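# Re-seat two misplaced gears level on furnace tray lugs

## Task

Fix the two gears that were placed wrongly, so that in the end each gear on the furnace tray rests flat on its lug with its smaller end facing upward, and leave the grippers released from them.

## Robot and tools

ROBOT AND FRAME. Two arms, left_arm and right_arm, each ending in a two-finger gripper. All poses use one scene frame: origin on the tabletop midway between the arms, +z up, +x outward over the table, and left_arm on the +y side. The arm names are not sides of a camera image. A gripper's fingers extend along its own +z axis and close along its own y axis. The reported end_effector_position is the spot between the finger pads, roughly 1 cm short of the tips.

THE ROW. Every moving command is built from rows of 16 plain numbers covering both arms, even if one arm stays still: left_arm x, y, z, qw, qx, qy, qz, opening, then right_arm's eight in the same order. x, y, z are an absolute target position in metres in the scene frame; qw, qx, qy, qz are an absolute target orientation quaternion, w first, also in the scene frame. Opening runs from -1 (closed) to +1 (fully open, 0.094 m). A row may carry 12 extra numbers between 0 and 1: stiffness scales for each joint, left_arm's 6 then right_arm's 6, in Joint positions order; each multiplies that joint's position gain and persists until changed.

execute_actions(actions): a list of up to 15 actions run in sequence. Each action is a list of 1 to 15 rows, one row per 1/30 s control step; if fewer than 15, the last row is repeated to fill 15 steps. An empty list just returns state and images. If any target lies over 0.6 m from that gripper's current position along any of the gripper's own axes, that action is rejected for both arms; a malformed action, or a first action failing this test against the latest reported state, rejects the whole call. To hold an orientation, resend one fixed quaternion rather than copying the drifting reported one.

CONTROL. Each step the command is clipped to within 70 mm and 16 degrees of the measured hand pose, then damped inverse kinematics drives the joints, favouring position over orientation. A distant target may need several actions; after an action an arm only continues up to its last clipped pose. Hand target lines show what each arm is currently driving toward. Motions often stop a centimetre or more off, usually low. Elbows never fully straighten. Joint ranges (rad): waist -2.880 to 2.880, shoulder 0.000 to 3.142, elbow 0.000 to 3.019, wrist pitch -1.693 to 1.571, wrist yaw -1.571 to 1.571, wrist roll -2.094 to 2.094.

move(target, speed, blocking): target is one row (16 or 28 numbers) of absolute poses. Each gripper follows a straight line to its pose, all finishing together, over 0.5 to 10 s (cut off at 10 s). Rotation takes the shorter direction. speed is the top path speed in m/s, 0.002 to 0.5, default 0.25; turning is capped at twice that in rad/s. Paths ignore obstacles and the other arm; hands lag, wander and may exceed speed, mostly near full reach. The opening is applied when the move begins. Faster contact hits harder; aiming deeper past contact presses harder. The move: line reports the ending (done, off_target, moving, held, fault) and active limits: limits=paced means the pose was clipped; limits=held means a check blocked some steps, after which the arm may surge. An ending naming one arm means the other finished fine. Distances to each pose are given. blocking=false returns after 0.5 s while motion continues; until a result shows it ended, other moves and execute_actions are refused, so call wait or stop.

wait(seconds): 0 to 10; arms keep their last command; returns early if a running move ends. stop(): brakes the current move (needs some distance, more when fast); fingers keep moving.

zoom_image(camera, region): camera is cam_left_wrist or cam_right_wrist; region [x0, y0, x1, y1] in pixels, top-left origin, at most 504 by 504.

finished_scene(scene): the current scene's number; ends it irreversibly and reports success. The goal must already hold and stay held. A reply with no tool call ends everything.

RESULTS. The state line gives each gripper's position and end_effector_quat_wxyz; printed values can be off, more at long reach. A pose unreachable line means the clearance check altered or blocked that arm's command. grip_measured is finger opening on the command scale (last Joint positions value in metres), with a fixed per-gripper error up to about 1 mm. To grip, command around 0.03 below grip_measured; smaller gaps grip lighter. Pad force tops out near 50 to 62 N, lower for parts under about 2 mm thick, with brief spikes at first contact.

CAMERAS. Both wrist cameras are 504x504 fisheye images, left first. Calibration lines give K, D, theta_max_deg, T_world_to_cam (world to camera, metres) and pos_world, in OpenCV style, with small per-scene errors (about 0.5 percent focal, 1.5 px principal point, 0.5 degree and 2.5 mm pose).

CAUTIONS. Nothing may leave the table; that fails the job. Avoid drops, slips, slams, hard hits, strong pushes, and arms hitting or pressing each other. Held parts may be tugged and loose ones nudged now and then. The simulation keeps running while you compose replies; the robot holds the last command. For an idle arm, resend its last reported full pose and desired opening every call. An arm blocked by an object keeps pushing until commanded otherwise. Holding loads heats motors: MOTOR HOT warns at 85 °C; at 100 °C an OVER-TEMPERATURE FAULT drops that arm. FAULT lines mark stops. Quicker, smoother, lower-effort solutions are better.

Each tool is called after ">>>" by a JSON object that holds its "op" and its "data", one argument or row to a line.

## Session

>>> {"op": "execute_actions", "data": {
  "actions": []
}}

Scene clock: 0.00 s.
left_arm: end_effector_position=(+0.3541, +0.7575, +0.1268) grip_measured=+1.000 end_effector_quat_wxyz=(+0.093, -0.502, +0.859, +0.024) | right_arm: end_effector_position=(+0.4643, -0.1794, +0.3286) grip_measured=+1.000 end_effector_quat_wxyz=(+0.645, -0.187, +0.714, +0.198)
Joint positions: left_arm=[ 1.028  1.749  1.422 -1.052  0.017 -0.185  0.094] | right_arm=[ 0.058  1.088  0.7    0.272 -0.667 -0.03   0.094]
Joint velocities: left_arm=[ 0.024 -0.024 -0.017  0.002  0.022 -0.007  0.   ] | right_arm=[-0.005 -0.015 -0.007 -0.027 -0.066 -0.037  0.   ]
Hand target (left_arm): +0.360, +0.765, +0.141; +0.109, -0.501, +0.858, +0.030
Hand target (right_arm): +0.469, -0.180, +0.344; +0.655, -0.191, +0.705, +0.194
Joint stiffness scale: left_arm=[1. 1. 1. 1. 1. 1.] | right_arm=[1. 1. 1. 1. 1. 1.]
camera_calibration (this result's frames):
cam_left_wrist: T_world_to_cam=[[0.868407, -0.494676, 0.0341263, 0.06607], [-0.459072, -0.776077, 0.432386, 0.697345], [-0.187406, -0.391153, -0.901043, 0.60035], [0, 0, 0, 1]] pos_world=[0.375266, 0.808706, 0.237164]
cam_right_wrist: T_world_to_cam=[[0.526933, -0.849683, -0.0194928, -0.39136], [-0.56697, -0.334336, -0.752837, 0.455011], [0.633156, 0.407746, -0.657918, 0.119496], [0, 0, 0, 1]] pos_world=[0.388538, -0.229129, 0.41354]

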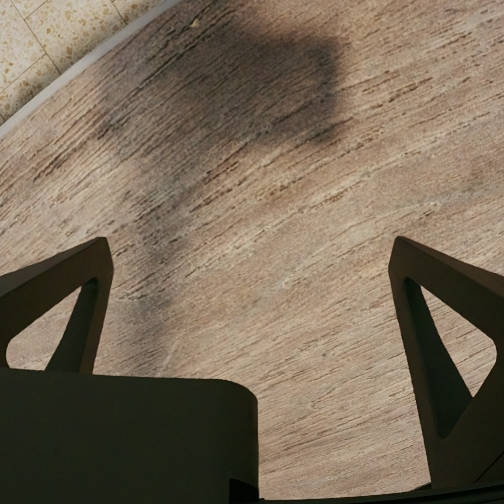

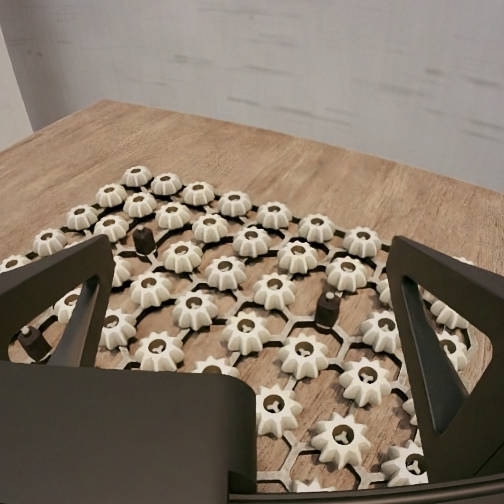

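>>> {"op": "move", "data": {
  "target": [0.40,0.19,0.45,0.3907,0,0.9205,0,1.0,0.40,-0.17,0.45,0.3907,0,0.9205,0,1.0],
  "speed": 0.35
}}

Scene clock: 2.87 s.
left_arm: end_effector_position=(+0.3999, +0.1795, +0.4346) grip_measured=+1.000 end_effector_quat_wxyz=(+0.376, +0.009, +0.927, -0.009) | right_arm: end_effector_position=(+0.3925, -0.1763, +0.4255) grip_measured=+1.000 end_effector_quat_wxyz=(+0.378, -0.005, +0.926, -0.009)
Joint positions: left_arm=[-0.302  1.099  1.404 -1.151 -0.288 -0.326  0.094] | right_arm=[ 0.371  1.001  1.309 -1.115  0.149  0.125  0.094]
Joint velocities: left_arm=[ 0.005 -0.005 -0.012 -0.007 -0.022 -0.037  0.   ] | right_arm=[-0.015  0.005 -0.002 -0.012  0.007  0.022  0.   ]
Hand target (left_arm): +0.404, +0.181, +0.454; +0.385, +0.000, +0.923, -0.013
Hand target (right_arm): +0.399, -0.173, +0.450; +0.394, -0.000, +0.919, -0.004
Off the commanded pose (left_arm): 0.019 m, 2 deg.
Off the commanded pose (right_arm): 0.026 m, 2 deg.
Joint stiffness scale: left_arm=[1. 1. 1. 1. 1. 1.] | right_arm=[1. 1. 1. 1. 1. 1.]
move: off_target (left_arm, right_arm)
camera_calibration (this result's frames):
cam_left_wrist: T_world_to_cam=[[-0.0140439, -0.999893, -0.00413849, 0.190112], [-0.990404, 0.0144795, -0.137444, 0.454994], [0.13749, 0.00216852, -0.990501, 0.498533], [0, 0, 0, 1]] pos_world=[0.384754, 0.182422, 0.55712]
cam_right_wrist: T_world_to_cam=[[0.0208676, -0.999206, 0.0339443, -0.199471], [-0.98887, -0.0256305, -0.146558, 0.45036], [0.147311, -0.0305082, -0.98862, 0.481544], [0, 0, 0, 1]] pos_world=[0.378573, -0.173078, 0.548838]

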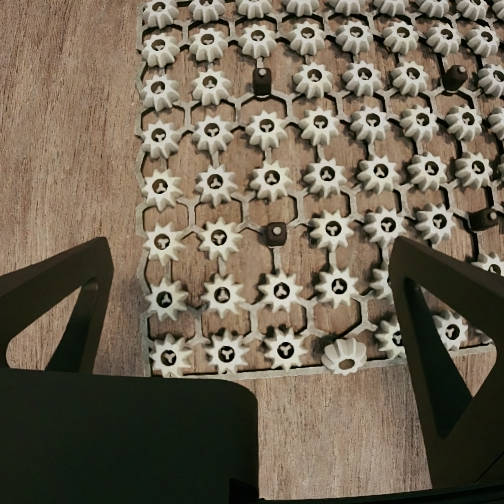

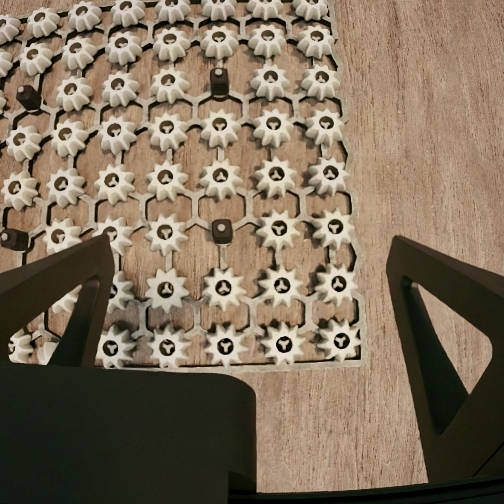

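>>> {"op": "zoom_image", "data": {
  "camera": "cam_right_wrist",
  "region": [90,200,260,370]
}}

>>> {"op": "zoom_image", "data": {
  "camera": "cam_left_wrist",
  "region": [250,250,410,390]
}}

Region (90, 200, 260, 370) of cam_right_wrist's 504x504 image, scaled by 2.965, with more detail than that image has.

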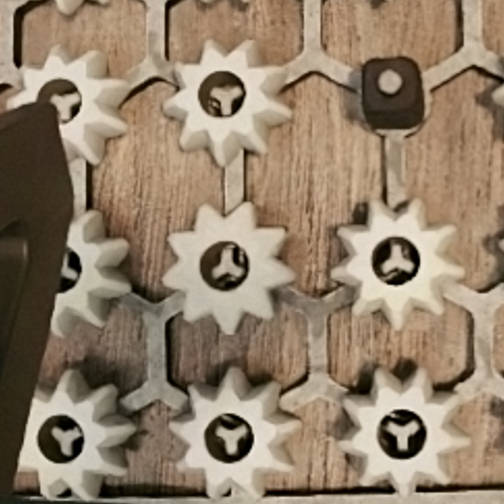

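Region (250, 250, 410, 390) of cam_left_wrist's 504x504 image, scaled by 3.150, with more detail than that image has; it fills the top 441 rows of this view, and the rest is white.

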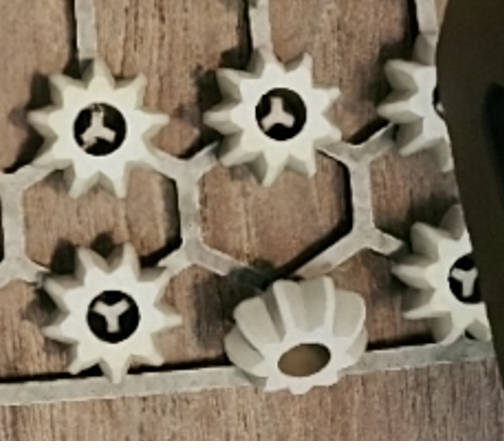

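>>> {"op": "move", "data": {
  "target": [0.255,0.062,0.115,0.3665,0,0.9304,0,0.6,0.407,-0.087,0.13,0,-0.4281,0.9037,0,0.55],
  "speed": 0.3
}}

Scene clock: 8.70 s.
left_arm: end_effector_position=(+0.2509, +0.0627, +0.1132) grip_measured=+0.602 end_effector_quat_wxyz=(+0.355, +0.004, +0.935, +0.007) | right_arm: end_effector_position=(+0.4011, -0.0909, +0.1278) grip_measured=+0.552 end_effector_quat_wxyz=(-0.005, -0.422, +0.907, -0.002)
Joint positions: left_arm=[-0.911  1.202  0.656 -0.629 -0.626 -0.926  0.075] | right_arm=[ 0.504  1.55   1.183 -1.213  0.006 -0.543  0.073]
Joint velocities: left_arm=[-0.005 -0.005 -0.017 -0.012  0.037  0.007 -0.   ] | right_arm=[-0.005  0.015  0.007  0.007  0.037 -0.007  0.   ]
Hand target (left_arm): +0.252, +0.058, +0.113; +0.360, -0.002, +0.933, -0.001
Hand target (right_arm): +0.406, -0.088, +0.133; -0.001, -0.430, +0.903, -0.005
Off the commanded pose (left_arm): 0.005 m, 2 deg.
Off the commanded pose (right_arm): 0.007 m, 1 deg.
Joint stiffness scale: left_arm=[1. 1. 1. 1. 1. 1.] | right_arm=[1. 1. 1. 1. 1. 1.]
move: done
camera_calibration (this result's frames):
cam_left_wrist: T_world_to_cam=[[0.0067318, -0.999475, -0.0317016, 0.0677208], [-0.995621, -0.00374328, -0.0934023, 0.262388], [0.0932346, 0.0321915, -0.995124, 0.210713], [0, 0, 0, 1]] pos_world=[0.241137, 0.0618843, 0.23634]
cam_right_wrist: T_world_to_cam=[[0.779203, -0.626764, -0.00300152, -0.369753], [-0.502106, -0.627078, 0.595536, 0.0726535], [-0.375143, -0.462536, -0.803323, 0.335166], [0, 0, 0, 1]] pos_world=[0.450327, -0.0311622, 0.224869]

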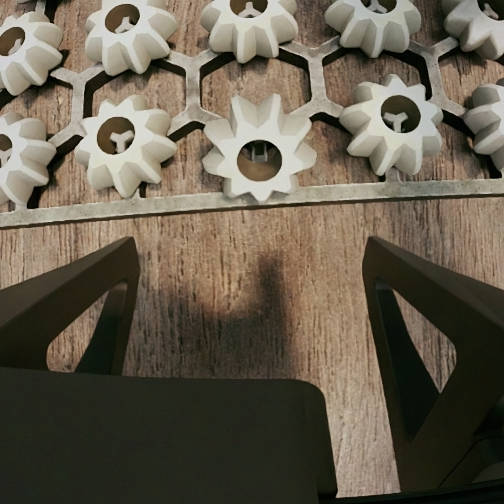

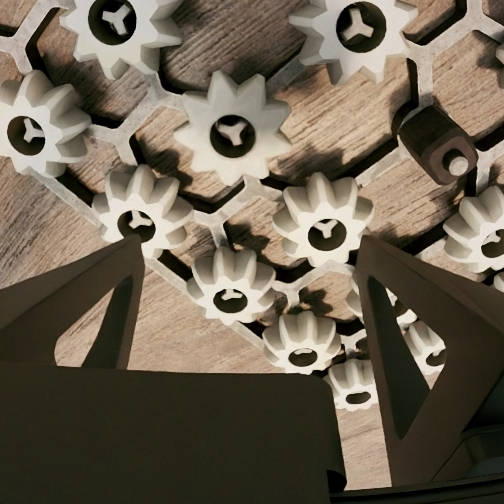

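>>> {"op": "zoom_image", "data": {
  "camera": "cam_left_wrist",
  "region": [190,84,330,214]
}}

>>> {"op": "zoom_image", "data": {
  "camera": "cam_right_wrist",
  "region": [163,60,303,200]
}}

Region (190, 84, 330, 214) of cam_left_wrist's 504x504 image, scaled by 3.600, with more detail than that image has; it fills the top 468 rows of this view, and the rest is white.

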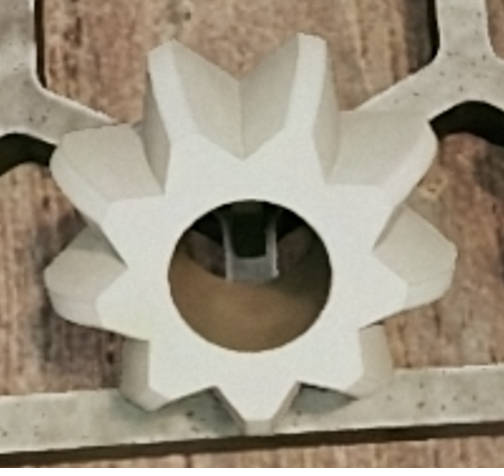

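Region (163, 60, 303, 200) of cam_right_wrist's 504x504 image, scaled by 3.600, with more detail than that image has.

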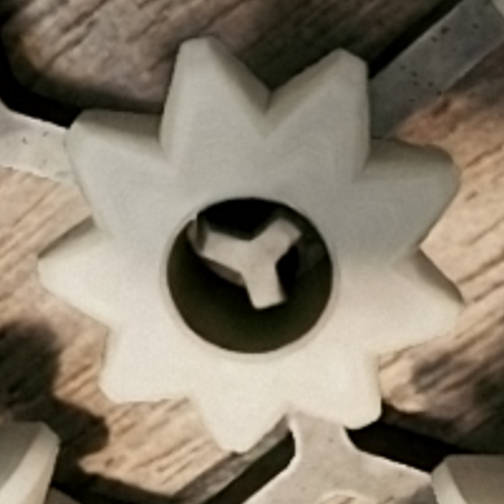

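>>> {"op": "zoom_image", "data": {
  "camera": "cam_left_wrist",
  "region": [80,100,164,184]
}}

>>> {"op": "zoom_image", "data": {
  "camera": "cam_left_wrist",
  "region": [358,80,442,164]
}}

Region (80, 100, 164, 184) of cam_left_wrist's 504x504 image, scaled by 6.000, with more detail than that image has.

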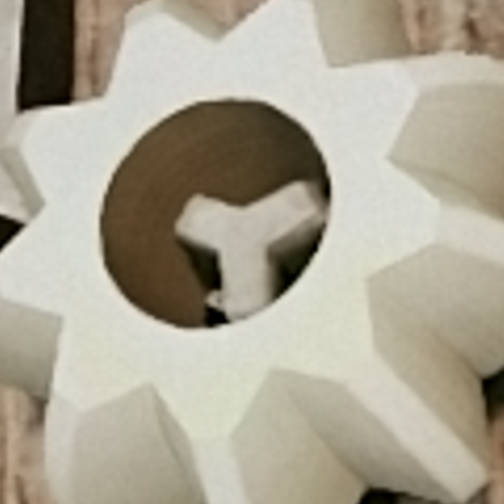

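Region (358, 80, 442, 164) of cam_left_wrist's 504x504 image, scaled by 6.000, with more detail than that image has.

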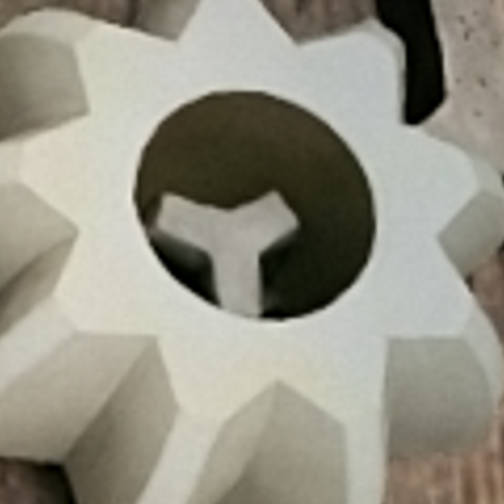

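>>> {"op": "move", "data": {
  "target": [0.293,0.059,0.068,0.3396,0.0533,0.9382,0.0402,0.55,0.4032,-0.0706,0.072,0,-0.4602,0.8878,0,0.55],
  "speed": 0.08
}}

Scene clock: 13.93 s.
left_arm: end_effector_position=(+0.2872, +0.0654, +0.0668) grip_measured=+0.552 end_effector_quat_wxyz=(+0.336, +0.054, +0.939, +0.046) | right_arm: end_effector_position=(+0.4053, -0.0738, +0.0826) grip_measured=+0.552 end_effector_quat_wxyz=(+0.007, -0.452, +0.892, -0.002)
Joint positions: left_arm=[-0.807  1.361  0.656 -0.469 -0.583 -0.725  0.073] | right_arm=[ 0.536  1.609  1.124 -1.071  0.003 -0.578  0.073]
Joint velocities: left_arm=[-0.015 -0.024 -0.007  0.012 -0.022  0.066  0.   ] | right_arm=[ 0.005  0.005 -0.007 -0.007 -0.037 -0.051 -0.   ]
Hand target (left_arm): +0.294, +0.060, +0.068; +0.341, +0.053, +0.938, +0.040
Hand target (right_arm): +0.403, -0.071, +0.073; +0.000, -0.460, +0.888, +0.000
Off the commanded pose (left_arm): 0.009 m, 1 deg.
Off the commanded pose (right_arm): 0.011 m, 1 deg.
Joint stiffness scale: left_arm=[1. 1. 1. 1. 1. 1.] | right_arm=[1. 1. 1. 1. 1. 1.]
move: off_target (right_arm)
camera_calibration (this result's frames):
cam_left_wrist: T_world_to_cam=[[-0.062323, -0.988279, -0.139359, 0.0949902], [-0.996292, 0.0699022, -0.0501657, 0.286723], [0.0593192, 0.135716, -0.98897, 0.163574], [0, 0, 0, 1]] pos_world=[0.281877, 0.0516345, 0.189392]
cam_right_wrist: T_world_to_cam=[[0.81945, -0.573095, 0.00800191, -0.375778], [-0.471365, -0.665916, 0.578248, 0.0984575], [-0.326062, -0.477617, -0.815822, 0.288353], [0, 0, 0, 1]] pos_world=[0.448362, -0.0120702, 0.181319]

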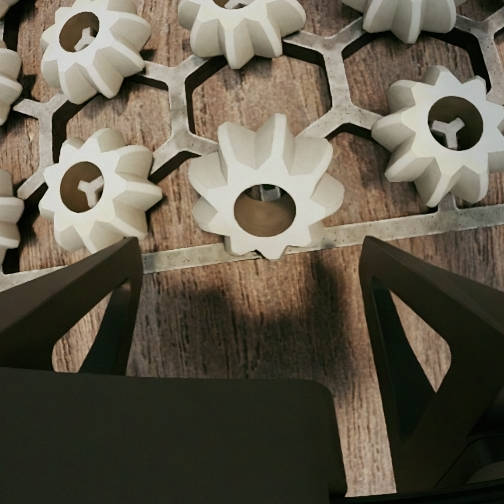

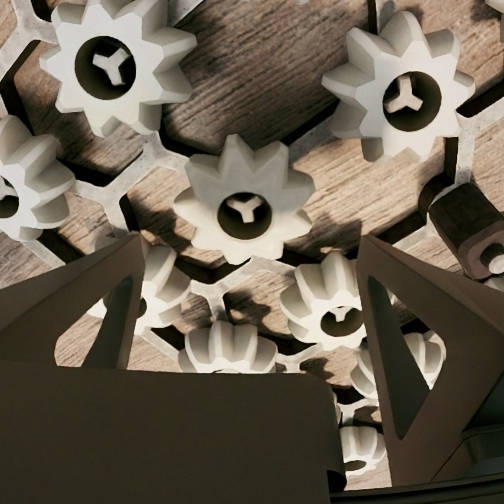

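>>> {"op": "zoom_image", "data": {
  "camera": "cam_left_wrist",
  "region": [180,105,355,270]
}}

>>> {"op": "zoom_image", "data": {
  "camera": "cam_right_wrist",
  "region": [165,125,325,275]
}}

Region (180, 105, 355, 270) of cam_left_wrist's 504x504 image, scaled by 2.880, with more detail than that image has; it fills the top 475 rows of this view, and the rest is white.

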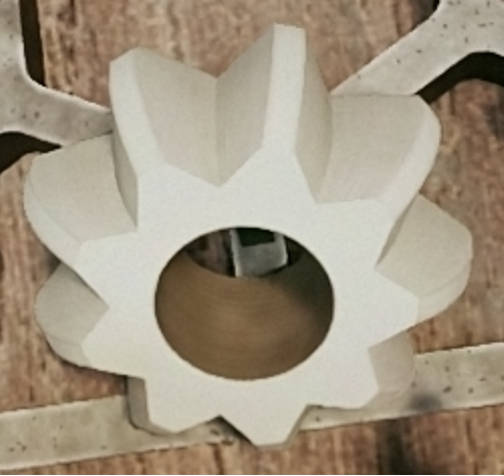

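Region (165, 125, 325, 275) of cam_right_wrist's 504x504 image, scaled by 3.150, with more detail than that image has; it fills the top 472 rows of this view, and the rest is white.

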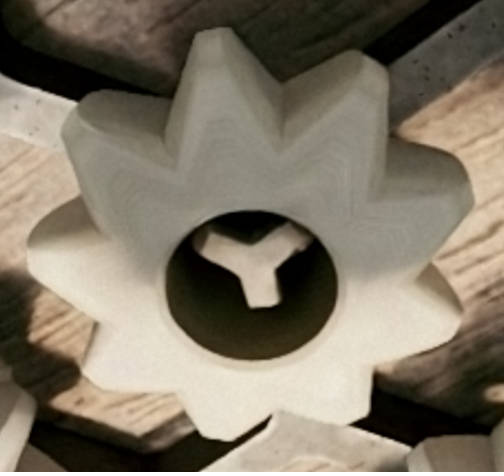

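>>> {"op": "move", "data": {
  "target": [0.315,0.0515,0.0516,0.3396,0.0533,0.9382,0.0402,0.55,0.3989,-0.0719,0.025,0,-0.4602,0.8878,0,0.55],
  "speed": 0.05
}}

Scene clock: 18.90 s.
left_arm: end_effector_position=(+0.3005, +0.0664, +0.0440) grip_measured=+0.552 end_effector_quat_wxyz=(+0.328, +0.060, +0.941, +0.054) | right_arm: end_effector_position=(+0.4028, -0.0748, +0.0369) grip_measured=+0.552 end_effector_quat_wxyz=(+0.009, -0.452, +0.892, -0.003)
Joint positions: left_arm=[-0.772  1.437  0.656 -0.393 -0.565 -0.682  0.073] | right_arm=[ 0.536  1.666  1.057 -0.944  0.003 -0.579  0.073]
Joint velocities: left_arm=[-0.015 -0.005  0.002  0.007  0.022 -0.022 -0.001] | right_arm=[-0.005  0.005 -0.012 -0.017 -0.037  0.007 -0.   ]
Hand target (left_arm): +0.315, +0.053, +0.052; +0.340, +0.054, +0.938, +0.040
Hand target (right_arm): +0.399, -0.072, +0.026; -0.000, -0.460, +0.888, -0.000
Off the commanded pose (left_arm): 0.022 m, 2 deg.
Off the commanded pose (right_arm): 0.013 m, 1 deg.
Joint stiffness scale: left_arm=[1. 1. 1. 1. 1. 1.] | right_arm=[1. 1. 1. 1. 1. 1.]
move: off_target (left_arm, right_arm)
camera_calibration (this result's frames):
cam_left_wrist: T_world_to_cam=[[-0.069023, -0.985391, -0.155692, 0.096257], [-0.996593, 0.0751684, -0.0339287, 0.29771], [0.0451361, 0.152819, -0.987223, 0.143188], [0, 0, 0, 1]] pos_world=[0.296877, 0.0505905, 0.166446]
cam_right_wrist: T_world_to_cam=[[0.819643, -0.572792, 0.00973098, -0.374046], [-0.472761, -0.666713, 0.576187, 0.12369], [-0.323547, -0.476868, -0.81726, 0.248915], [0, 0, 0, 1]] pos_world=[0.445596, -0.0130856, 0.1358]

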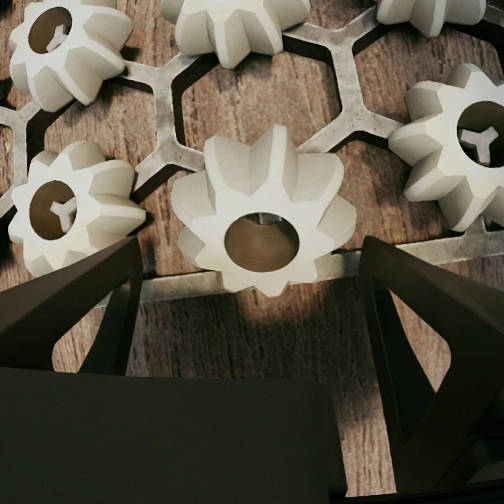

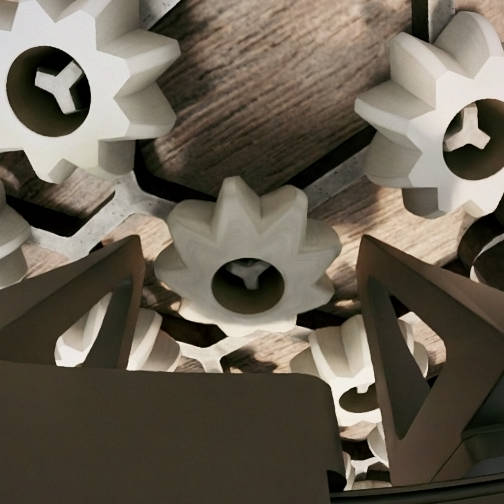

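>>> {"op": "zoom_image", "data": {
  "camera": "cam_left_wrist",
  "region": [120,120,380,310]
}}

>>> {"op": "zoom_image", "data": {
  "camera": "cam_right_wrist",
  "region": [125,165,375,345]
}}

Region (120, 120, 380, 310) of cam_left_wrist's 504x504 image, scaled by 1.938, with more detail than that image has; it fills the top 368 rows of this view, and the rest is white.

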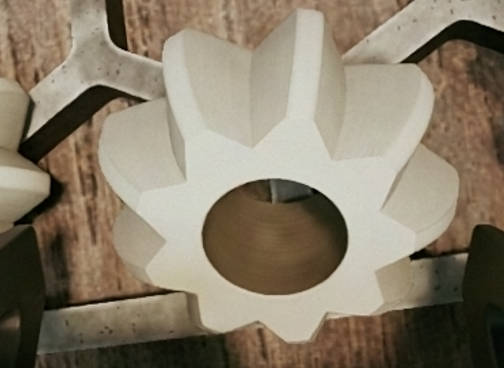

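Region (125, 165, 375, 345) of cam_right_wrist's 504x504 image, scaled by 2.016, with more detail than that image has; it fills the top 363 rows of this view, and the rest is white.

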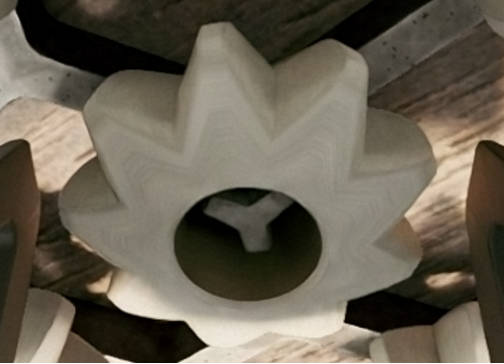

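>>> {"op": "move", "data": {
  "target": [0.3296,0.0471,0.052,0.3396,0.0533,0.9382,0.0402,0.55,0.3971,-0.0711,0.022,0,-0.4602,0.8878,0,0.55],
  "speed": 0.03
}}

Scene clock: 22.17 s.
left_arm: end_effector_position=(+0.3121, +0.0647, +0.0430) grip_measured=+0.552 end_effector_quat_wxyz=(+0.326, +0.060, +0.942, +0.055) | right_arm: end_effector_position=(+0.4018, -0.0741, +0.0348) grip_measured=+0.552 end_effector_quat_wxyz=(+0.010, -0.453, +0.891, -0.003)
Joint positions: left_arm=[-0.748  1.46   0.678 -0.383 -0.555 -0.656  0.073] | right_arm=[ 0.538  1.666  1.05  -0.934  0.003 -0.579  0.073]
Joint velocities: left_arm=[-0.005 -0.005 -0.007  0.017 -0.022 -0.022 -0.   ] | right_arm=[ 0.005  0.005  0.002 -0.022 -0.066 -0.037 -0.001]
Hand target (left_arm): +0.329, +0.048, +0.053; +0.340, +0.053, +0.938, +0.040
Hand target (right_arm): +0.397, -0.072, +0.022; +0.000, -0.460, +0.888, -0.000
Off the commanded pose (left_arm): 0.026 m, 2 deg.
Off the commanded pose (right_arm): 0.014 m, 2 deg.
Joint stiffness scale: left_arm=[1. 1. 1. 1. 1. 1.] | right_arm=[1. 1. 1. 1. 1. 1.]
move: off_target (left_arm, right_arm)
camera_calibration (this result's frames):
cam_left_wrist: T_world_to_cam=[[-0.0695346, -0.984897, -0.158565, 0.0954208], [-0.996719, 0.0751918, -0.0299543, 0.309243], [0.0414247, 0.155962, -0.986894, 0.142864], [0, 0, 0, 1]] pos_world=[0.308945, 0.0484457, 0.165385]
cam_right_wrist: T_world_to_cam=[[0.820922, -0.570926, 0.0114559, -0.373199], [-0.472875, -0.668416, 0.574117, 0.124862], [-0.320121, -0.476722, -0.818693, 0.245837], [0, 0, 0, 1]] pos_world=[0.444109, -0.0124134, 0.133855]

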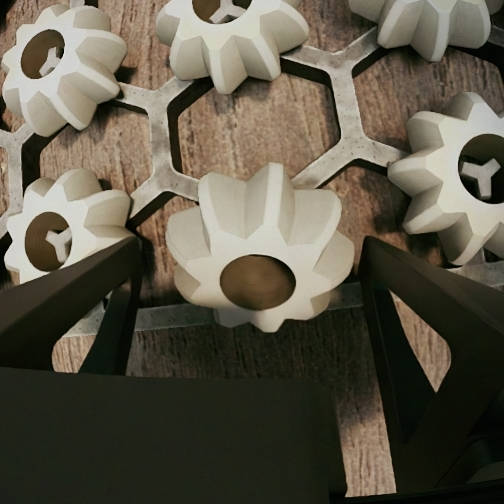

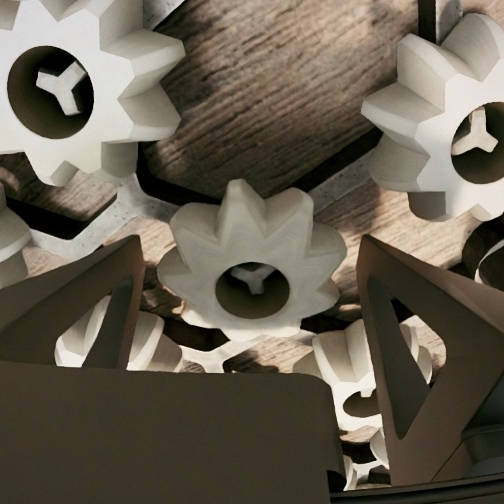

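>>> {"op": "execute_actions", "data": {
  "actions": [
    [[0.3299,0.0468,0.0518,0.3402,0.0530,0.9380,0.0395,0.55,0.3971,-0.0711,0.022,0,-0.4602,0.8878,0,0.50],[0.3302,0.0466,0.0516,0.3408,0.0527,0.9378,0.0388,0.54,0.3971,-0.0711,0.022,0,-0.4602,0.8878,0,0.45],[0.3305,0.0463,0.0514,0.3415,0.0524,0.9377,0.0381,0.53,0.3971,-0.0711,0.022,0,-0.4602,0.8878,0,0.41],[0.3308,0.0460,0.0512,0.3421,0.0521,0.9375,0.0374,0.52,0.3971,-0.0711,0.022,0,-0.4602,0.8878,0,0.37],[0.3311,0.0458,0.0510,0.3427,0.0519,0.9373,0.0367,0.51,0.3971,-0.0711,0.022,0,-0.4602,0.8878,0,0.34],[0.3314,0.0455,0.0508,0.3433,0.0516,0.9371,0.0360,0.50,0.3971,-0.0711,0.022,0,-0.4602,0.8878,0,0.31],[0.3317,0.0452,0.0506,0.3439,0.0513,0.9369,0.0353,0.49,0.3971,-0.0711,0.022,0,-0.4602,0.8878,0,0.29],[0.3320,0.0449,0.0504,0.3446,0.0510,0.9368,0.0346,0.48,0.3971,-0.0711,0.022,0,-0.4602,0.8878,0,0.27],[0.3323,0.0447,0.0502,0.3452,0.0507,0.9366,0.0339,0.47,0.3971,-0.0711,0.022,0,-0.4602,0.8878,0,0.255],[0.3326,0.0444,0.050,0.3458,0.0504,0.9364,0.0332,0.46,0.3971,-0.0711,0.022,0,-0.4602,0.8878,0,0.24],[0.3326,0.0444,0.050,0.3458,0.0504,0.9364,0.0332,0.45,0.3971,-0.0711,0.022,0,-0.4602,0.8878,0,0.23],[0.3326,0.0444,0.050,0.3458,0.0504,0.9364,0.0332,0.45,0.3971,-0.0711,0.022,0,-0.4602,0.8878,0,0.22],[0.3326,0.0444,0.050,0.3458,0.0504,0.9364,0.0332,0.45,0.3971,-0.0711,0.022,0,-0.4602,0.8878,0,0.21],[0.3326,0.0444,0.050,0.3458,0.0504,0.9364,0.0332,0.45,0.3971,-0.0711,0.022,0,-0.4602,0.8878,0,0.20],[0.3326,0.0444,0.050,0.3458,0.0504,0.9364,0.0332,0.45,0.3971,-0.0711,0.022,0,-0.4602,0.8878,0,0.19]],
    [[0.3326,0.0444,0.050,0.3458,0.0504,0.9364,0.0332,0.45,0.3971,-0.0711,0.022,0,-0.4602,0.8878,0,0.18],[0.3326,0.0444,0.050,0.3458,0.0504,0.9364,0.0332,0.45,0.3971,-0.0711,0.022,0,-0.4602,0.8878,0,0.172],[0.3326,0.0444,0.050,0.3458,0.0504,0.9364,0.0332,0.45,0.3971,-0.0711,0.022,0,-0.4602,0.8878,0,0.165],[0.3326,0.0444,0.050,0.3458,0.0504,0.9364,0.0332,0.45,0.3971,-0.0711,0.022,0,-0.4602,0.8878,0,0.158],[0.3326,0.0444,0.050,0.3458,0.0504,0.9364,0.0332,0.45,0.3971,-0.0711,0.022,0,-0.4602,0.8878,0,0.15]]
  ]
}}

Scene clock: 24.30 s.
left_arm: end_effector_position=(+0.3157, +0.0606, +0.0418) grip_measured=+0.452 end_effector_quat_wxyz=(+0.333, +0.058, +0.940, +0.047) | right_arm: end_effector_position=(+0.4017, -0.0739, +0.0348) grip_measured=+0.194 end_effector_quat_wxyz=(+0.010, -0.453, +0.891, -0.003)
Joint positions: left_arm=[-0.747  1.47   0.678 -0.351 -0.554 -0.654  0.068] | right_arm=[ 0.538  1.666  1.05  -0.934  0.003 -0.579  0.056]
Joint velocities: left_arm=[-0.005 -0.015 -0.007 -0.007 -0.037 -0.007 -0.   ] | right_arm=[-0.005 -0.005 -0.022  0.012 -0.125  0.022  0.   ]
Hand target (left_arm): +0.332, +0.045, +0.051; +0.346, +0.051, +0.936, +0.033
Hand target (right_arm): +0.397, -0.071, +0.022; -0.000, -0.460, +0.888, -0.000
Off the commanded pose (left_arm): 0.025 m, 2 deg.
Off the commanded pose (right_arm): 0.014 m, 2 deg.
Joint stiffness scale: left_arm=[1. 1. 1. 1. 1. 1.] | right_arm=[1. 1. 1. 1. 1. 1.]
camera_calibration (this result's frames):
cam_left_wrist: T_world_to_cam=[[-0.0689164, -0.987295, -0.143173, 0.0907347], [-0.996174, 0.0758357, -0.0434406, 0.31344], [0.0537463, 0.139632, -0.988744, 0.13941], [0, 0, 0, 1]] pos_world=[0.311001, 0.046346, 0.164447]
cam_right_wrist: T_world_to_cam=[[0.821139, -0.570613, 0.0114559, -0.373124], [-0.47262, -0.668596, 0.574117, 0.124824], [-0.319939, -0.476844, -0.818693, 0.245811], [0, 0, 0, 1]] pos_world=[0.444026, -0.0122393, 0.133855]

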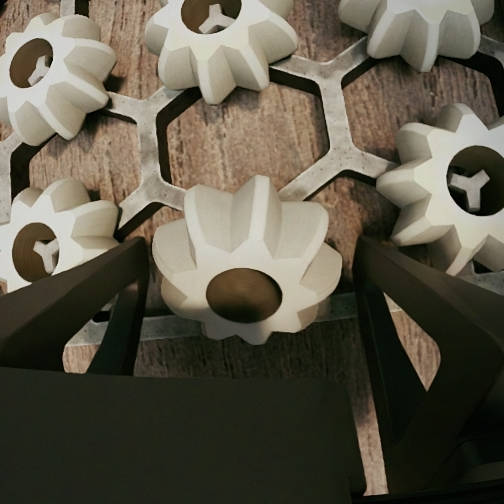

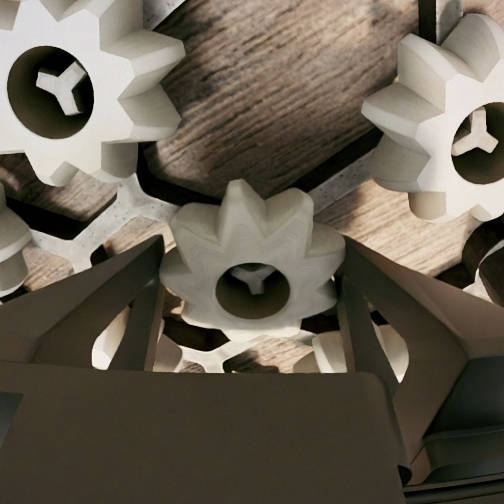

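>>> {"op": "execute_actions", "data": {
  "actions": [
    [[0.3328,0.0446,0.050,0.3458,0.0504,0.9364,0.0332,0.42,0.3980,-0.0708,0.024,0.0015,-0.4602,0.8878,-0.0002,0.16],[0.3331,0.0448,0.050,0.3458,0.0504,0.9364,0.0332,0.39,0.3990,-0.0704,0.0262,0.0033,-0.4602,0.8878,-0.0004,0.16],[0.3334,0.0450,0.050,0.3458,0.0504,0.9364,0.0332,0.36,0.4000,-0.0700,0.0286,0.0051,-0.4602,0.8878,-0.0006,0.16],[0.3337,0.0452,0.050,0.3458,0.0504,0.9364,0.0332,0.33,0.4011,-0.0696,0.031,0.0069,-0.4602,0.8878,-0.0008,0.16],[0.3340,0.0455,0.050,0.3458,0.0504,0.9364,0.0332,0.31,0.4021,-0.0693,0.0334,0.0088,-0.4602,0.8878,-0.001,0.16],[0.3340,0.0455,0.050,0.3458,0.0504,0.9364,0.0332,0.29,0.4032,-0.0689,0.0358,0.0106,-0.4602,0.8878,-0.0012,0.16],[0.3340,0.0455,0.050,0.3458,0.0504,0.9364,0.0332,0.27,0.4042,-0.0685,0.0382,0.0125,-0.4602,0.8878,-0.0015,0.16],[0.3340,0.0455,0.050,0.3458,0.0504,0.9364,0.0332,0.255,0.4053,-0.0681,0.0406,0.0143,-0.4602,0.8878,-0.0017,0.16],[0.3340,0.0455,0.050,0.3458,0.0504,0.9364,0.0332,0.24,0.4064,-0.0677,0.043,0.0162,-0.4602,0.8878,-0.0019,0.16],[0.3340,0.0455,0.050,0.3458,0.0504,0.9364,0.0332,0.23,0.4074,-0.0673,0.0454,0.018,-0.4602,0.8878,-0.0021,0.16],[0.3340,0.0455,0.050,0.3458,0.0504,0.9364,0.0332,0.22,0.4085,-0.0669,0.0478,0.0199,-0.4602,0.8878,-0.0023,0.16],[0.3340,0.0455,0.050,0.3458,0.0504,0.9364,0.0332,0.21,0.4095,-0.0665,0.0502,0.0217,-0.4602,0.8878,-0.0025,0.16],[0.3340,0.0455,0.050,0.3458,0.0504,0.9364,0.0332,0.20,0.4106,-0.0661,0.0526,0.0236,-0.4602,0.8878,-0.0027,0.16],[0.3340,0.0455,0.050,0.3458,0.0504,0.9364,0.0332,0.19,0.4117,-0.0657,0.055,0.0254,-0.4602,0.8878,-0.003,0.16],[0.3340,0.0455,0.050,0.3458,0.0504,0.9364,0.0332,0.18,0.4127,-0.0654,0.0574,0.0273,-0.4602,0.8878,-0.0032,0.16]],
    [[0.3340,0.0455,0.050,0.3458,0.0504,0.9364,0.0332,0.172,0.4138,-0.0650,0.0598,0.0291,-0.4602,0.8878,-0.0034,0.16],[0.3340,0.0455,0.050,0.3458,0.0504,0.9364,0.0332,0.164,0.4148,-0.0646,0.0622,0.031,-0.4602,0.8878,-0.0036,0.16],[0.3340,0.0455,0.050,0.3458,0.0504,0.9364,0.0332,0.156,0.4159,-0.0642,0.0646,0.0328,-0.4602,0.8878,-0.0038,0.16],[0.3340,0.0455,0.050,0.3458,0.0504,0.9364,0.0332,0.148,0.4170,-0.0638,0.067,0.0347,-0.4602,0.8878,-0.004,0.16],[0.3340,0.0455,0.050,0.3458,0.0504,0.9364,0.0332,0.14,0.4180,-0.0634,0.0694,0.0365,-0.4602,0.8878,-0.0042,0.16],[0.3340,0.0455,0.050,0.3458,0.0504,0.9364,0.0332,0.14,0.4191,-0.0630,0.0718,0.0384,-0.4602,0.8878,-0.0045,0.16],[0.3340,0.0455,0.050,0.3458,0.0504,0.9364,0.0332,0.14,0.4201,-0.0626,0.0742,0.0402,-0.4602,0.8878,-0.0047,0.16],[0.3340,0.0455,0.050,0.3458,0.0504,0.9364,0.0332,0.14,0.4212,-0.0622,0.0766,0.0421,-0.4602,0.8878,-0.0049,0.16],[0.3340,0.0455,0.050,0.3458,0.0504,0.9364,0.0332,0.14,0.4220,-0.0619,0.0785,0.0436,-0.4602,0.8878,-0.0051,0.16],[0.3340,0.0455,0.050,0.3458,0.0504,0.9364,0.0332,0.14,0.4227,-0.0617,0.080,0.0447,-0.4602,0.8878,-0.0052,0.16]]
  ]
}}

Scene clock: 27.37 s.
left_arm: end_effector_position=(+0.3171, +0.0612, +0.0418) grip_measured=+0.180 end_effector_quat_wxyz=(+0.333, +0.057, +0.940, +0.046) | right_arm: end_effector_position=(+0.4000, -0.0746, +0.0434) grip_measured=+0.194 end_effector_quat_wxyz=(+0.005, -0.453, +0.891, -0.002)
Joint positions: left_arm=[-0.742  1.47   0.678 -0.347 -0.551 -0.651  0.055] | right_arm=[ 0.538  1.654  1.063 -0.97   0.003 -0.579  0.056]
Joint velocities: left_arm=[-0.005 -0.005  0.002 -0.007 -0.037 -0.007 -0.   ] | right_arm=[-0.005 -0.073  0.012 -0.027 -0.007 -0.022 -0.001]
Hand target (left_arm): +0.333, +0.046, +0.051; +0.346, +0.051, +0.936, +0.033
Hand target (right_arm): +0.421, -0.062, +0.080; +0.045, -0.459, +0.887, -0.005
Off the commanded pose (left_arm): 0.024 m, 2 deg.
Off the commanded pose (right_arm): 0.045 m, 5 deg.
Joint stiffness scale: left_arm=[1. 1. 1. 1. 1. 1.] | right_arm=[1. 1. 1. 1. 1. 1.]
camera_calibration (this result's frames):
cam_left_wrist: T_world_to_cam=[[-0.0679267, -0.987685, -0.14094, 0.0911191], [-0.99626, 0.074711, -0.0434109, 0.314971], [0.0534061, 0.137464, -0.989066, 0.13944], [0, 0, 0, 1]] pos_world=[0.312535, 0.0472974, 0.164431]
cam_right_wrist: T_world_to_cam=[[0.821227, -0.570579, 0.00498716, -0.371928], [-0.466435, -0.666248, 0.581851, 0.115949], [-0.32867, -0.480158, -0.81328, 0.255058], [0, 0, 0, 1]] pos_world=[0.44335, -0.0124957, 0.141823]

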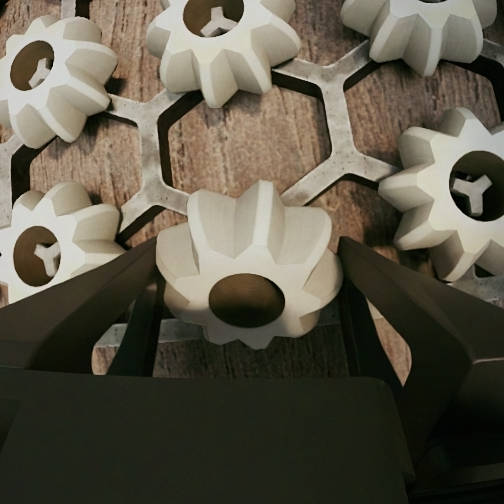

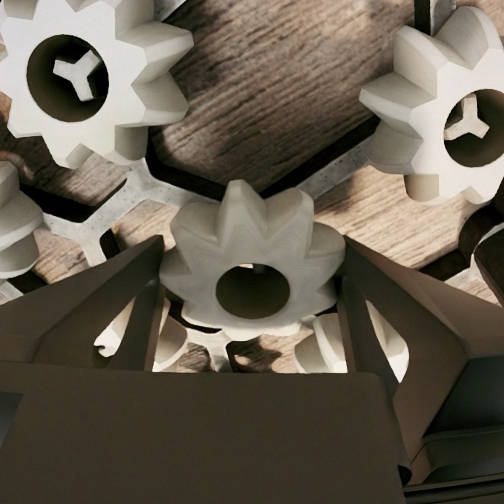

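>>> {"op": "move", "data": {
  "target": [0.326,0.0455,0.13,0.3458,0.0504,0.9364,0.0332,0.145,0.4227,-0.0617,0.15,0.0447,-0.4602,0.8878,-0.0052,0.16],
  "speed": 0.12
}}

Scene clock: 29.03 s.
left_arm: end_effector_position=(+0.3125, +0.0664, +0.0928) grip_measured=+0.180 end_effector_quat_wxyz=(+0.317, +0.063, +0.944, +0.061) | right_arm: end_effector_position=(+0.4032, -0.0734, +0.1153) grip_measured=+0.194 end_effector_quat_wxyz=(+0.005, -0.453, +0.891, -0.002)
Joint positions: left_arm=[-0.742  1.357  0.751 -0.579 -0.547 -0.652  0.055] | right_arm=[ 0.538  1.57   1.171 -1.161  0.004 -0.579  0.056]
Joint velocities: left_arm=[ 0.005  0.005  0.007 -0.002 -0.066  0.007 -0.   ] | right_arm=[-0.005  0.015 -0.002  0.002  0.037  0.022 -0.001]
Hand target (left_arm): +0.325, +0.047, +0.131; +0.346, +0.051, +0.936, +0.033
Hand target (right_arm): +0.421, -0.062, +0.150; +0.045, -0.459, +0.887, -0.005
Off the commanded pose (left_arm): 0.045 m, 5 deg.
Off the commanded pose (right_arm): 0.041 m, 5 deg.
Joint stiffness scale: left_arm=[1. 1. 1. 1. 1. 1.] | right_arm=[1. 1. 1. 1. 1. 1.]
move: off_target (left_arm, right_arm)
camera_calibration (this result's frames):
cam_left_wrist: T_world_to_cam=[[-0.073002, -0.982518, -0.171255, 0.107119], [-0.997059, 0.0759142, -0.0105094, 0.309243], [0.0233264, 0.169984, -0.985171, 0.196319], [0, 0, 0, 1]] pos_world=[0.311574, 0.0483997, 0.215002]
cam_right_wrist: T_world_to_cam=[[0.821218, -0.570583, 0.00594873, -0.374395], [-0.467139, -0.666275, 0.581256, 0.0767727], [-0.327691, -0.480117, -0.813699, 0.314781], [0, 0, 0, 1]] pos_world=[0.446474, -0.0113401, 0.213739]

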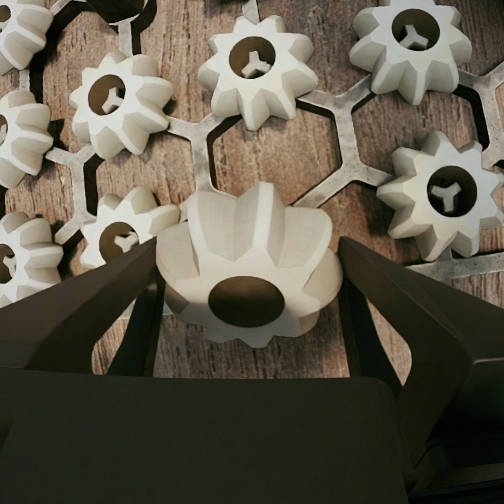

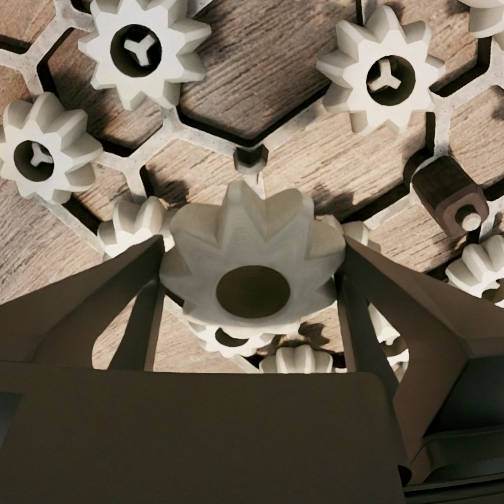

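>>> {"op": "move", "data": {
  "target": [0.338,0.052,0.155,0,0.3502,0.9367,0,0.145,0.37,-0.21,0.25,0.0447,-0.4602,0.8878,-0.0052,0.16],
  "speed": 0.3
}}

Scene clock: 31.73 s.
left_arm: end_effector_position=(+0.3220, +0.0638, +0.1338) grip_measured=+0.180 end_effector_quat_wxyz=(-0.017, +0.345, +0.938, +0.010) | right_arm: end_effector_position=(+0.3528, -0.2093, +0.2109) grip_measured=+0.194 end_effector_quat_wxyz=(+0.002, -0.455, +0.891, +0.012)
Joint positions: left_arm=[-0.518  1.53   1.177 -1.255 -0.008  0.033  0.055] | right_arm=[ 0.222  1.31   1.159 -1.427 -0.024 -0.898  0.056]
Joint velocities: left_arm=[-0.005 -0.005 -0.012 -0.007  0.007  0.037 -0.001] | right_arm=[-0.024 -0.005 -0.007 -0.022  0.037  0.081 -0.001]
Hand target (left_arm): +0.339, +0.054, +0.154; +0.002, +0.347, +0.938, +0.002
Hand target (right_arm): +0.369, -0.209, +0.248; +0.043, -0.459, +0.887, -0.005
Off the commanded pose (left_arm): 0.029 m, 2 deg.
Off the commanded pose (right_arm): 0.043 m, 5 deg.
Joint stiffness scale: left_arm=[1. 1. 1. 1. 1. 1.] | right_arm=[1. 1. 1. 1. 1. 1.]
move: off_target (left_arm, right_arm)
camera_calibration (this result's frames):
cam_left_wrist: T_world_to_cam=[[-0.650909, -0.758765, -0.0243544, 0.264462], [-0.604403, 0.498544, 0.621411, 0.0814023], [-0.459363, 0.419202, -0.783106, 0.349442], [0, 0, 0, 1]] pos_world=[0.381861, 0.0135951, 0.229506]
cam_right_wrist: T_world_to_cam=[[0.822829, -0.567806, -0.0234291, -0.404861], [-0.453712, -0.681199, 0.574555, -0.0993316], [-0.342196, -0.46213, -0.818131, 0.32065], [0, 0, 0, 1]] pos_world=[0.397788, -0.149365, 0.30992]

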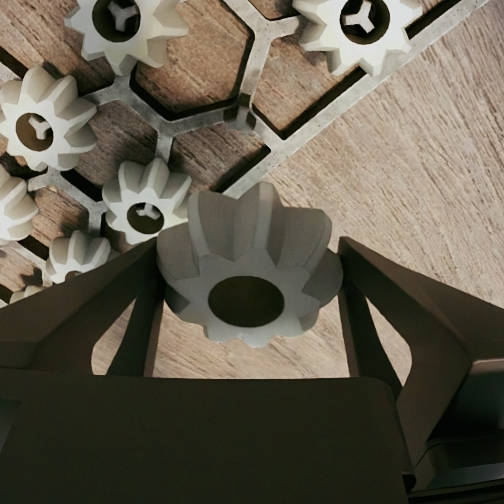

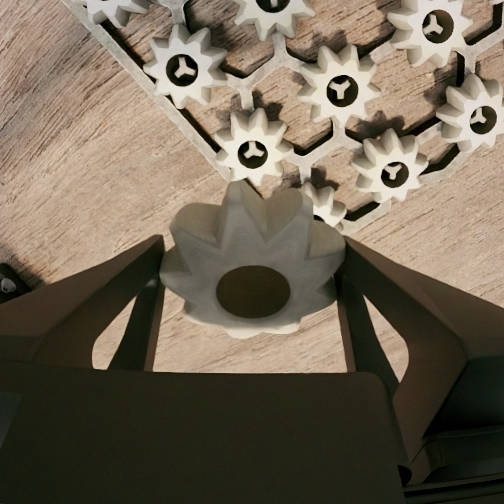

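>>> {"op": "zoom_image", "data": {
  "camera": "cam_left_wrist",
  "region": [195,260,300,344]
}}

>>> {"op": "zoom_image", "data": {
  "camera": "cam_left_wrist",
  "region": [198,74,282,158]
}}

Region (195, 260, 300, 344) of cam_left_wrist's 504x504 image, scaled by 4.800, with more detail than that image has; it fills the top 403 rows of this view, and the rest is white.

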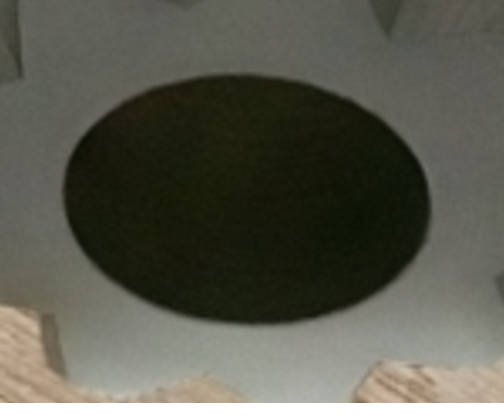

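Region (198, 74, 282, 158) of cam_left_wrist's 504x504 image, scaled by 6.000, with more detail than that image has.

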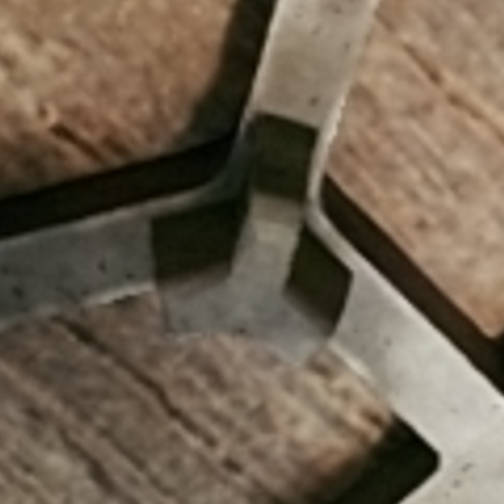

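>>> {"op": "move", "data": {
  "target": [0.338,0.061,0.08,-0.0024,0.3502,0.9367,0.0222,0.145,0.37,-0.21,0.25,0.0447,-0.4602,0.8878,-0.0052,0.16],
  "speed": 0.08
}}

Scene clock: 34.33 s.
left_arm: end_effector_position=(+0.3313, +0.0627, +0.0796) grip_measured=+0.180 end_effector_quat_wxyz=(-0.012, +0.349, +0.937, +0.023) | right_arm: end_effector_position=(+0.3528, -0.2092, +0.2109) grip_measured=+0.194 end_effector_quat_wxyz=(+0.002, -0.457, +0.890, +0.013)
Joint positions: left_arm=[-0.518  1.609  1.115 -1.114 -0.037  0.042  0.055] | right_arm=[ 0.222  1.31   1.159 -1.427 -0.025 -0.902  0.056]
Joint velocities: left_arm=[-0.005 -0.015 -0.007  0.012 -0.022  0.037  0.001] | right_arm=[ 0.005 -0.024 -0.002 -0.012 -0.007  0.007  0.001]
Hand target (left_arm): +0.338, +0.061, +0.080; -0.002, +0.350, +0.936, +0.022
Hand target (right_arm): +0.368, -0.210, +0.249; +0.045, -0.459, +0.887, -0.005
Off the commanded pose (left_arm): 0.007 m, 1 deg.
Off the commanded pose (right_arm): 0.043 m, 5 deg.
Joint stiffness scale: left_arm=[1. 1. 1. 1. 1. 1.] | right_arm=[1. 1. 1. 1. 1. 1.]
move: off_target (right_arm)
camera_calibration (this result's frames):
cam_left_wrist: T_world_to_cam=[[-0.657645, -0.75149, -0.0525924, 0.272379], [-0.610732, 0.490988, 0.621238, 0.123877], [-0.441032, 0.440674, -0.781855, 0.304226], [0, 0, 0, 1]] pos_world=[0.388958, 0.00980322, 0.175228]
cam_right_wrist: T_world_to_cam=[[0.825204, -0.564342, -0.0235953, -0.404899], [-0.4509, -0.683333, 0.574235, -0.10066], [-0.340188, -0.463222, -0.818351, 0.31979], [0, 0, 0, 1]] pos_world=[0.397525, -0.149152, 0.30995]

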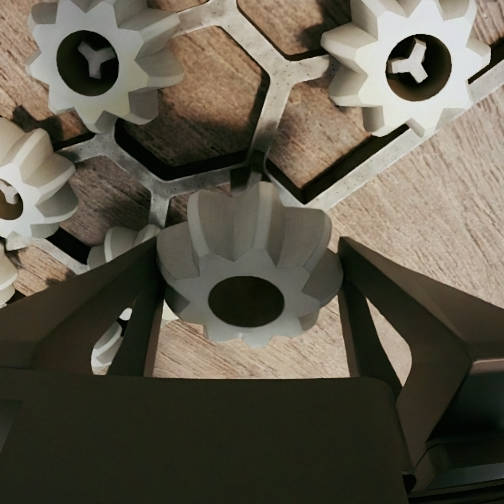

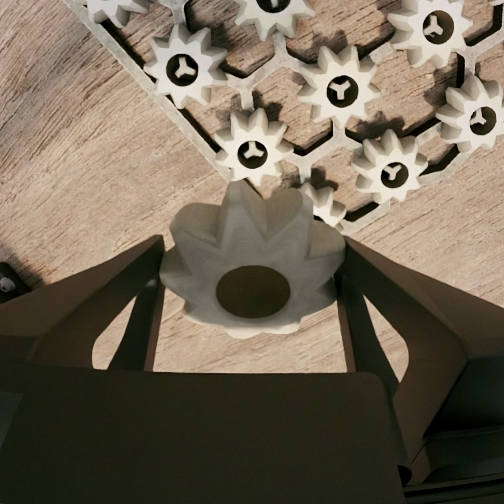

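>>> {"op": "zoom_image", "data": {
  "camera": "cam_left_wrist",
  "region": [48,22,132,106]
}}

>>> {"op": "zoom_image", "data": {
  "camera": "cam_left_wrist",
  "region": [376,26,460,110]
}}

Region (48, 22, 132, 106) of cam_left_wrist's 504x504 image, scaled by 6.000, with more detail than that image has.

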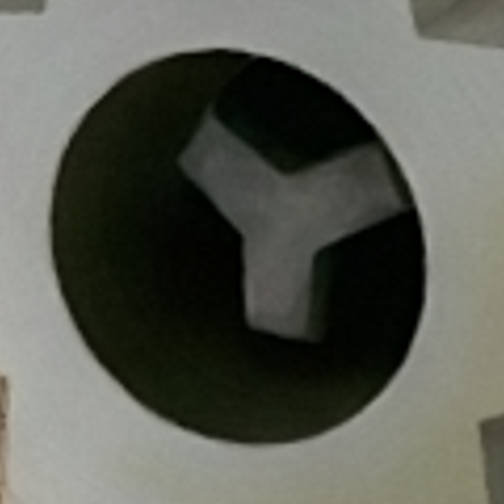

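Region (376, 26, 460, 110) of cam_left_wrist's 504x504 image, scaled by 6.000, with more detail than that image has.

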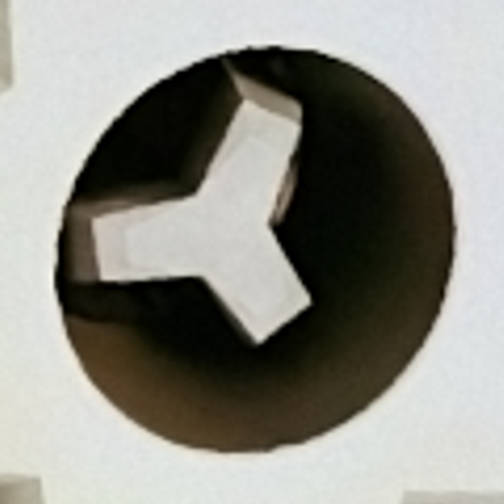

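>>> {"op": "move", "data": {
  "target": [0.3408,0.0614,0.056,-0.0024,0.3502,0.9367,0.0222,0.145,0.37,-0.21,0.25,0.0447,-0.4602,0.8878,-0.0052,0.16],
  "speed": 0.04
}}

Scene clock: 36.73 s.
left_arm: end_effector_position=(+0.3344, +0.0612, +0.0587) grip_measured=+0.180 end_effector_quat_wxyz=(-0.008, +0.350, +0.936, +0.022) | right_arm: end_effector_position=(+0.3528, -0.2092, +0.2109) grip_measured=+0.194 end_effector_quat_wxyz=(+0.002, -0.457, +0.890, +0.013)
Joint positions: left_arm=[-0.517  1.641  1.093 -1.052 -0.037  0.046  0.055] | right_arm=[ 0.222  1.31   1.159 -1.427 -0.025 -0.902  0.056]
Joint velocities: left_arm=[-0.015 -0.015 -0.017 -0.002  0.037 -0.007 -0.   ] | right_arm=[ 0.005 -0.005  0.012 -0.002 -0.022 -0.007  0.   ]
Hand target (left_arm): +0.341, +0.062, +0.056; -0.002, +0.350, +0.936, +0.022
Hand target (right_arm): +0.368, -0.210, +0.249; +0.045, -0.459, +0.887, -0.005
Off the commanded pose (left_arm): 0.007 m, 1 deg.
Off the commanded pose (right_arm): 0.043 m, 5 deg.
Joint stiffness scale: left_arm=[1. 1. 1. 1. 1. 1.] | right_arm=[1. 1. 1. 1. 1. 1.]
move: off_target (right_arm)
camera_calibration (this result's frames):
cam_left_wrist: T_world_to_cam=[[-0.659338, -0.749962, -0.053203, 0.272673], [-0.613124, 0.495381, 0.615367, 0.140374], [-0.435146, 0.438355, -0.786443, 0.288323], [0, 0, 0, 1]] pos_world=[0.391313, 0.00856807, 0.154876]
cam_right_wrist: T_world_to_cam=[[0.825204, -0.564342, -0.0235953, -0.404899], [-0.4509, -0.683333, 0.574235, -0.10066], [-0.340188, -0.463222, -0.818351, 0.31979], [0, 0, 0, 1]] pos_world=[0.397525, -0.149152, 0.30995]

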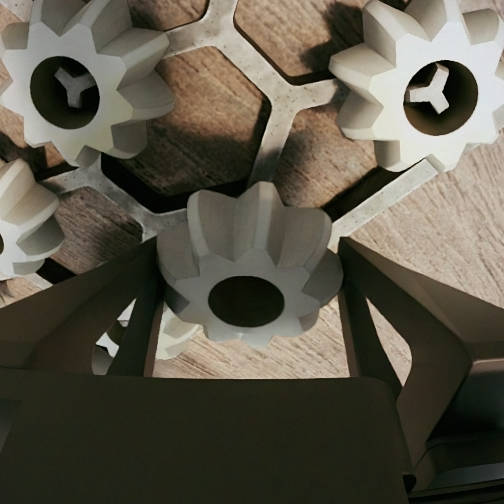

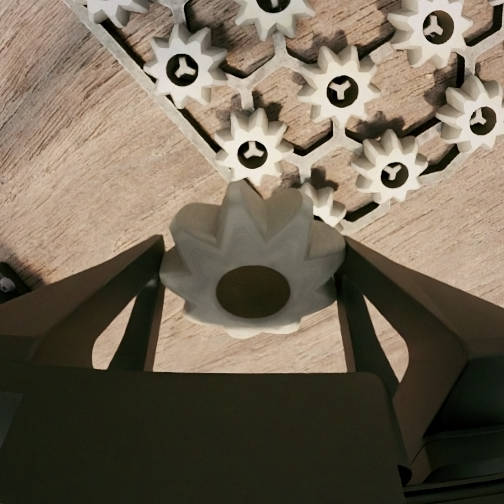

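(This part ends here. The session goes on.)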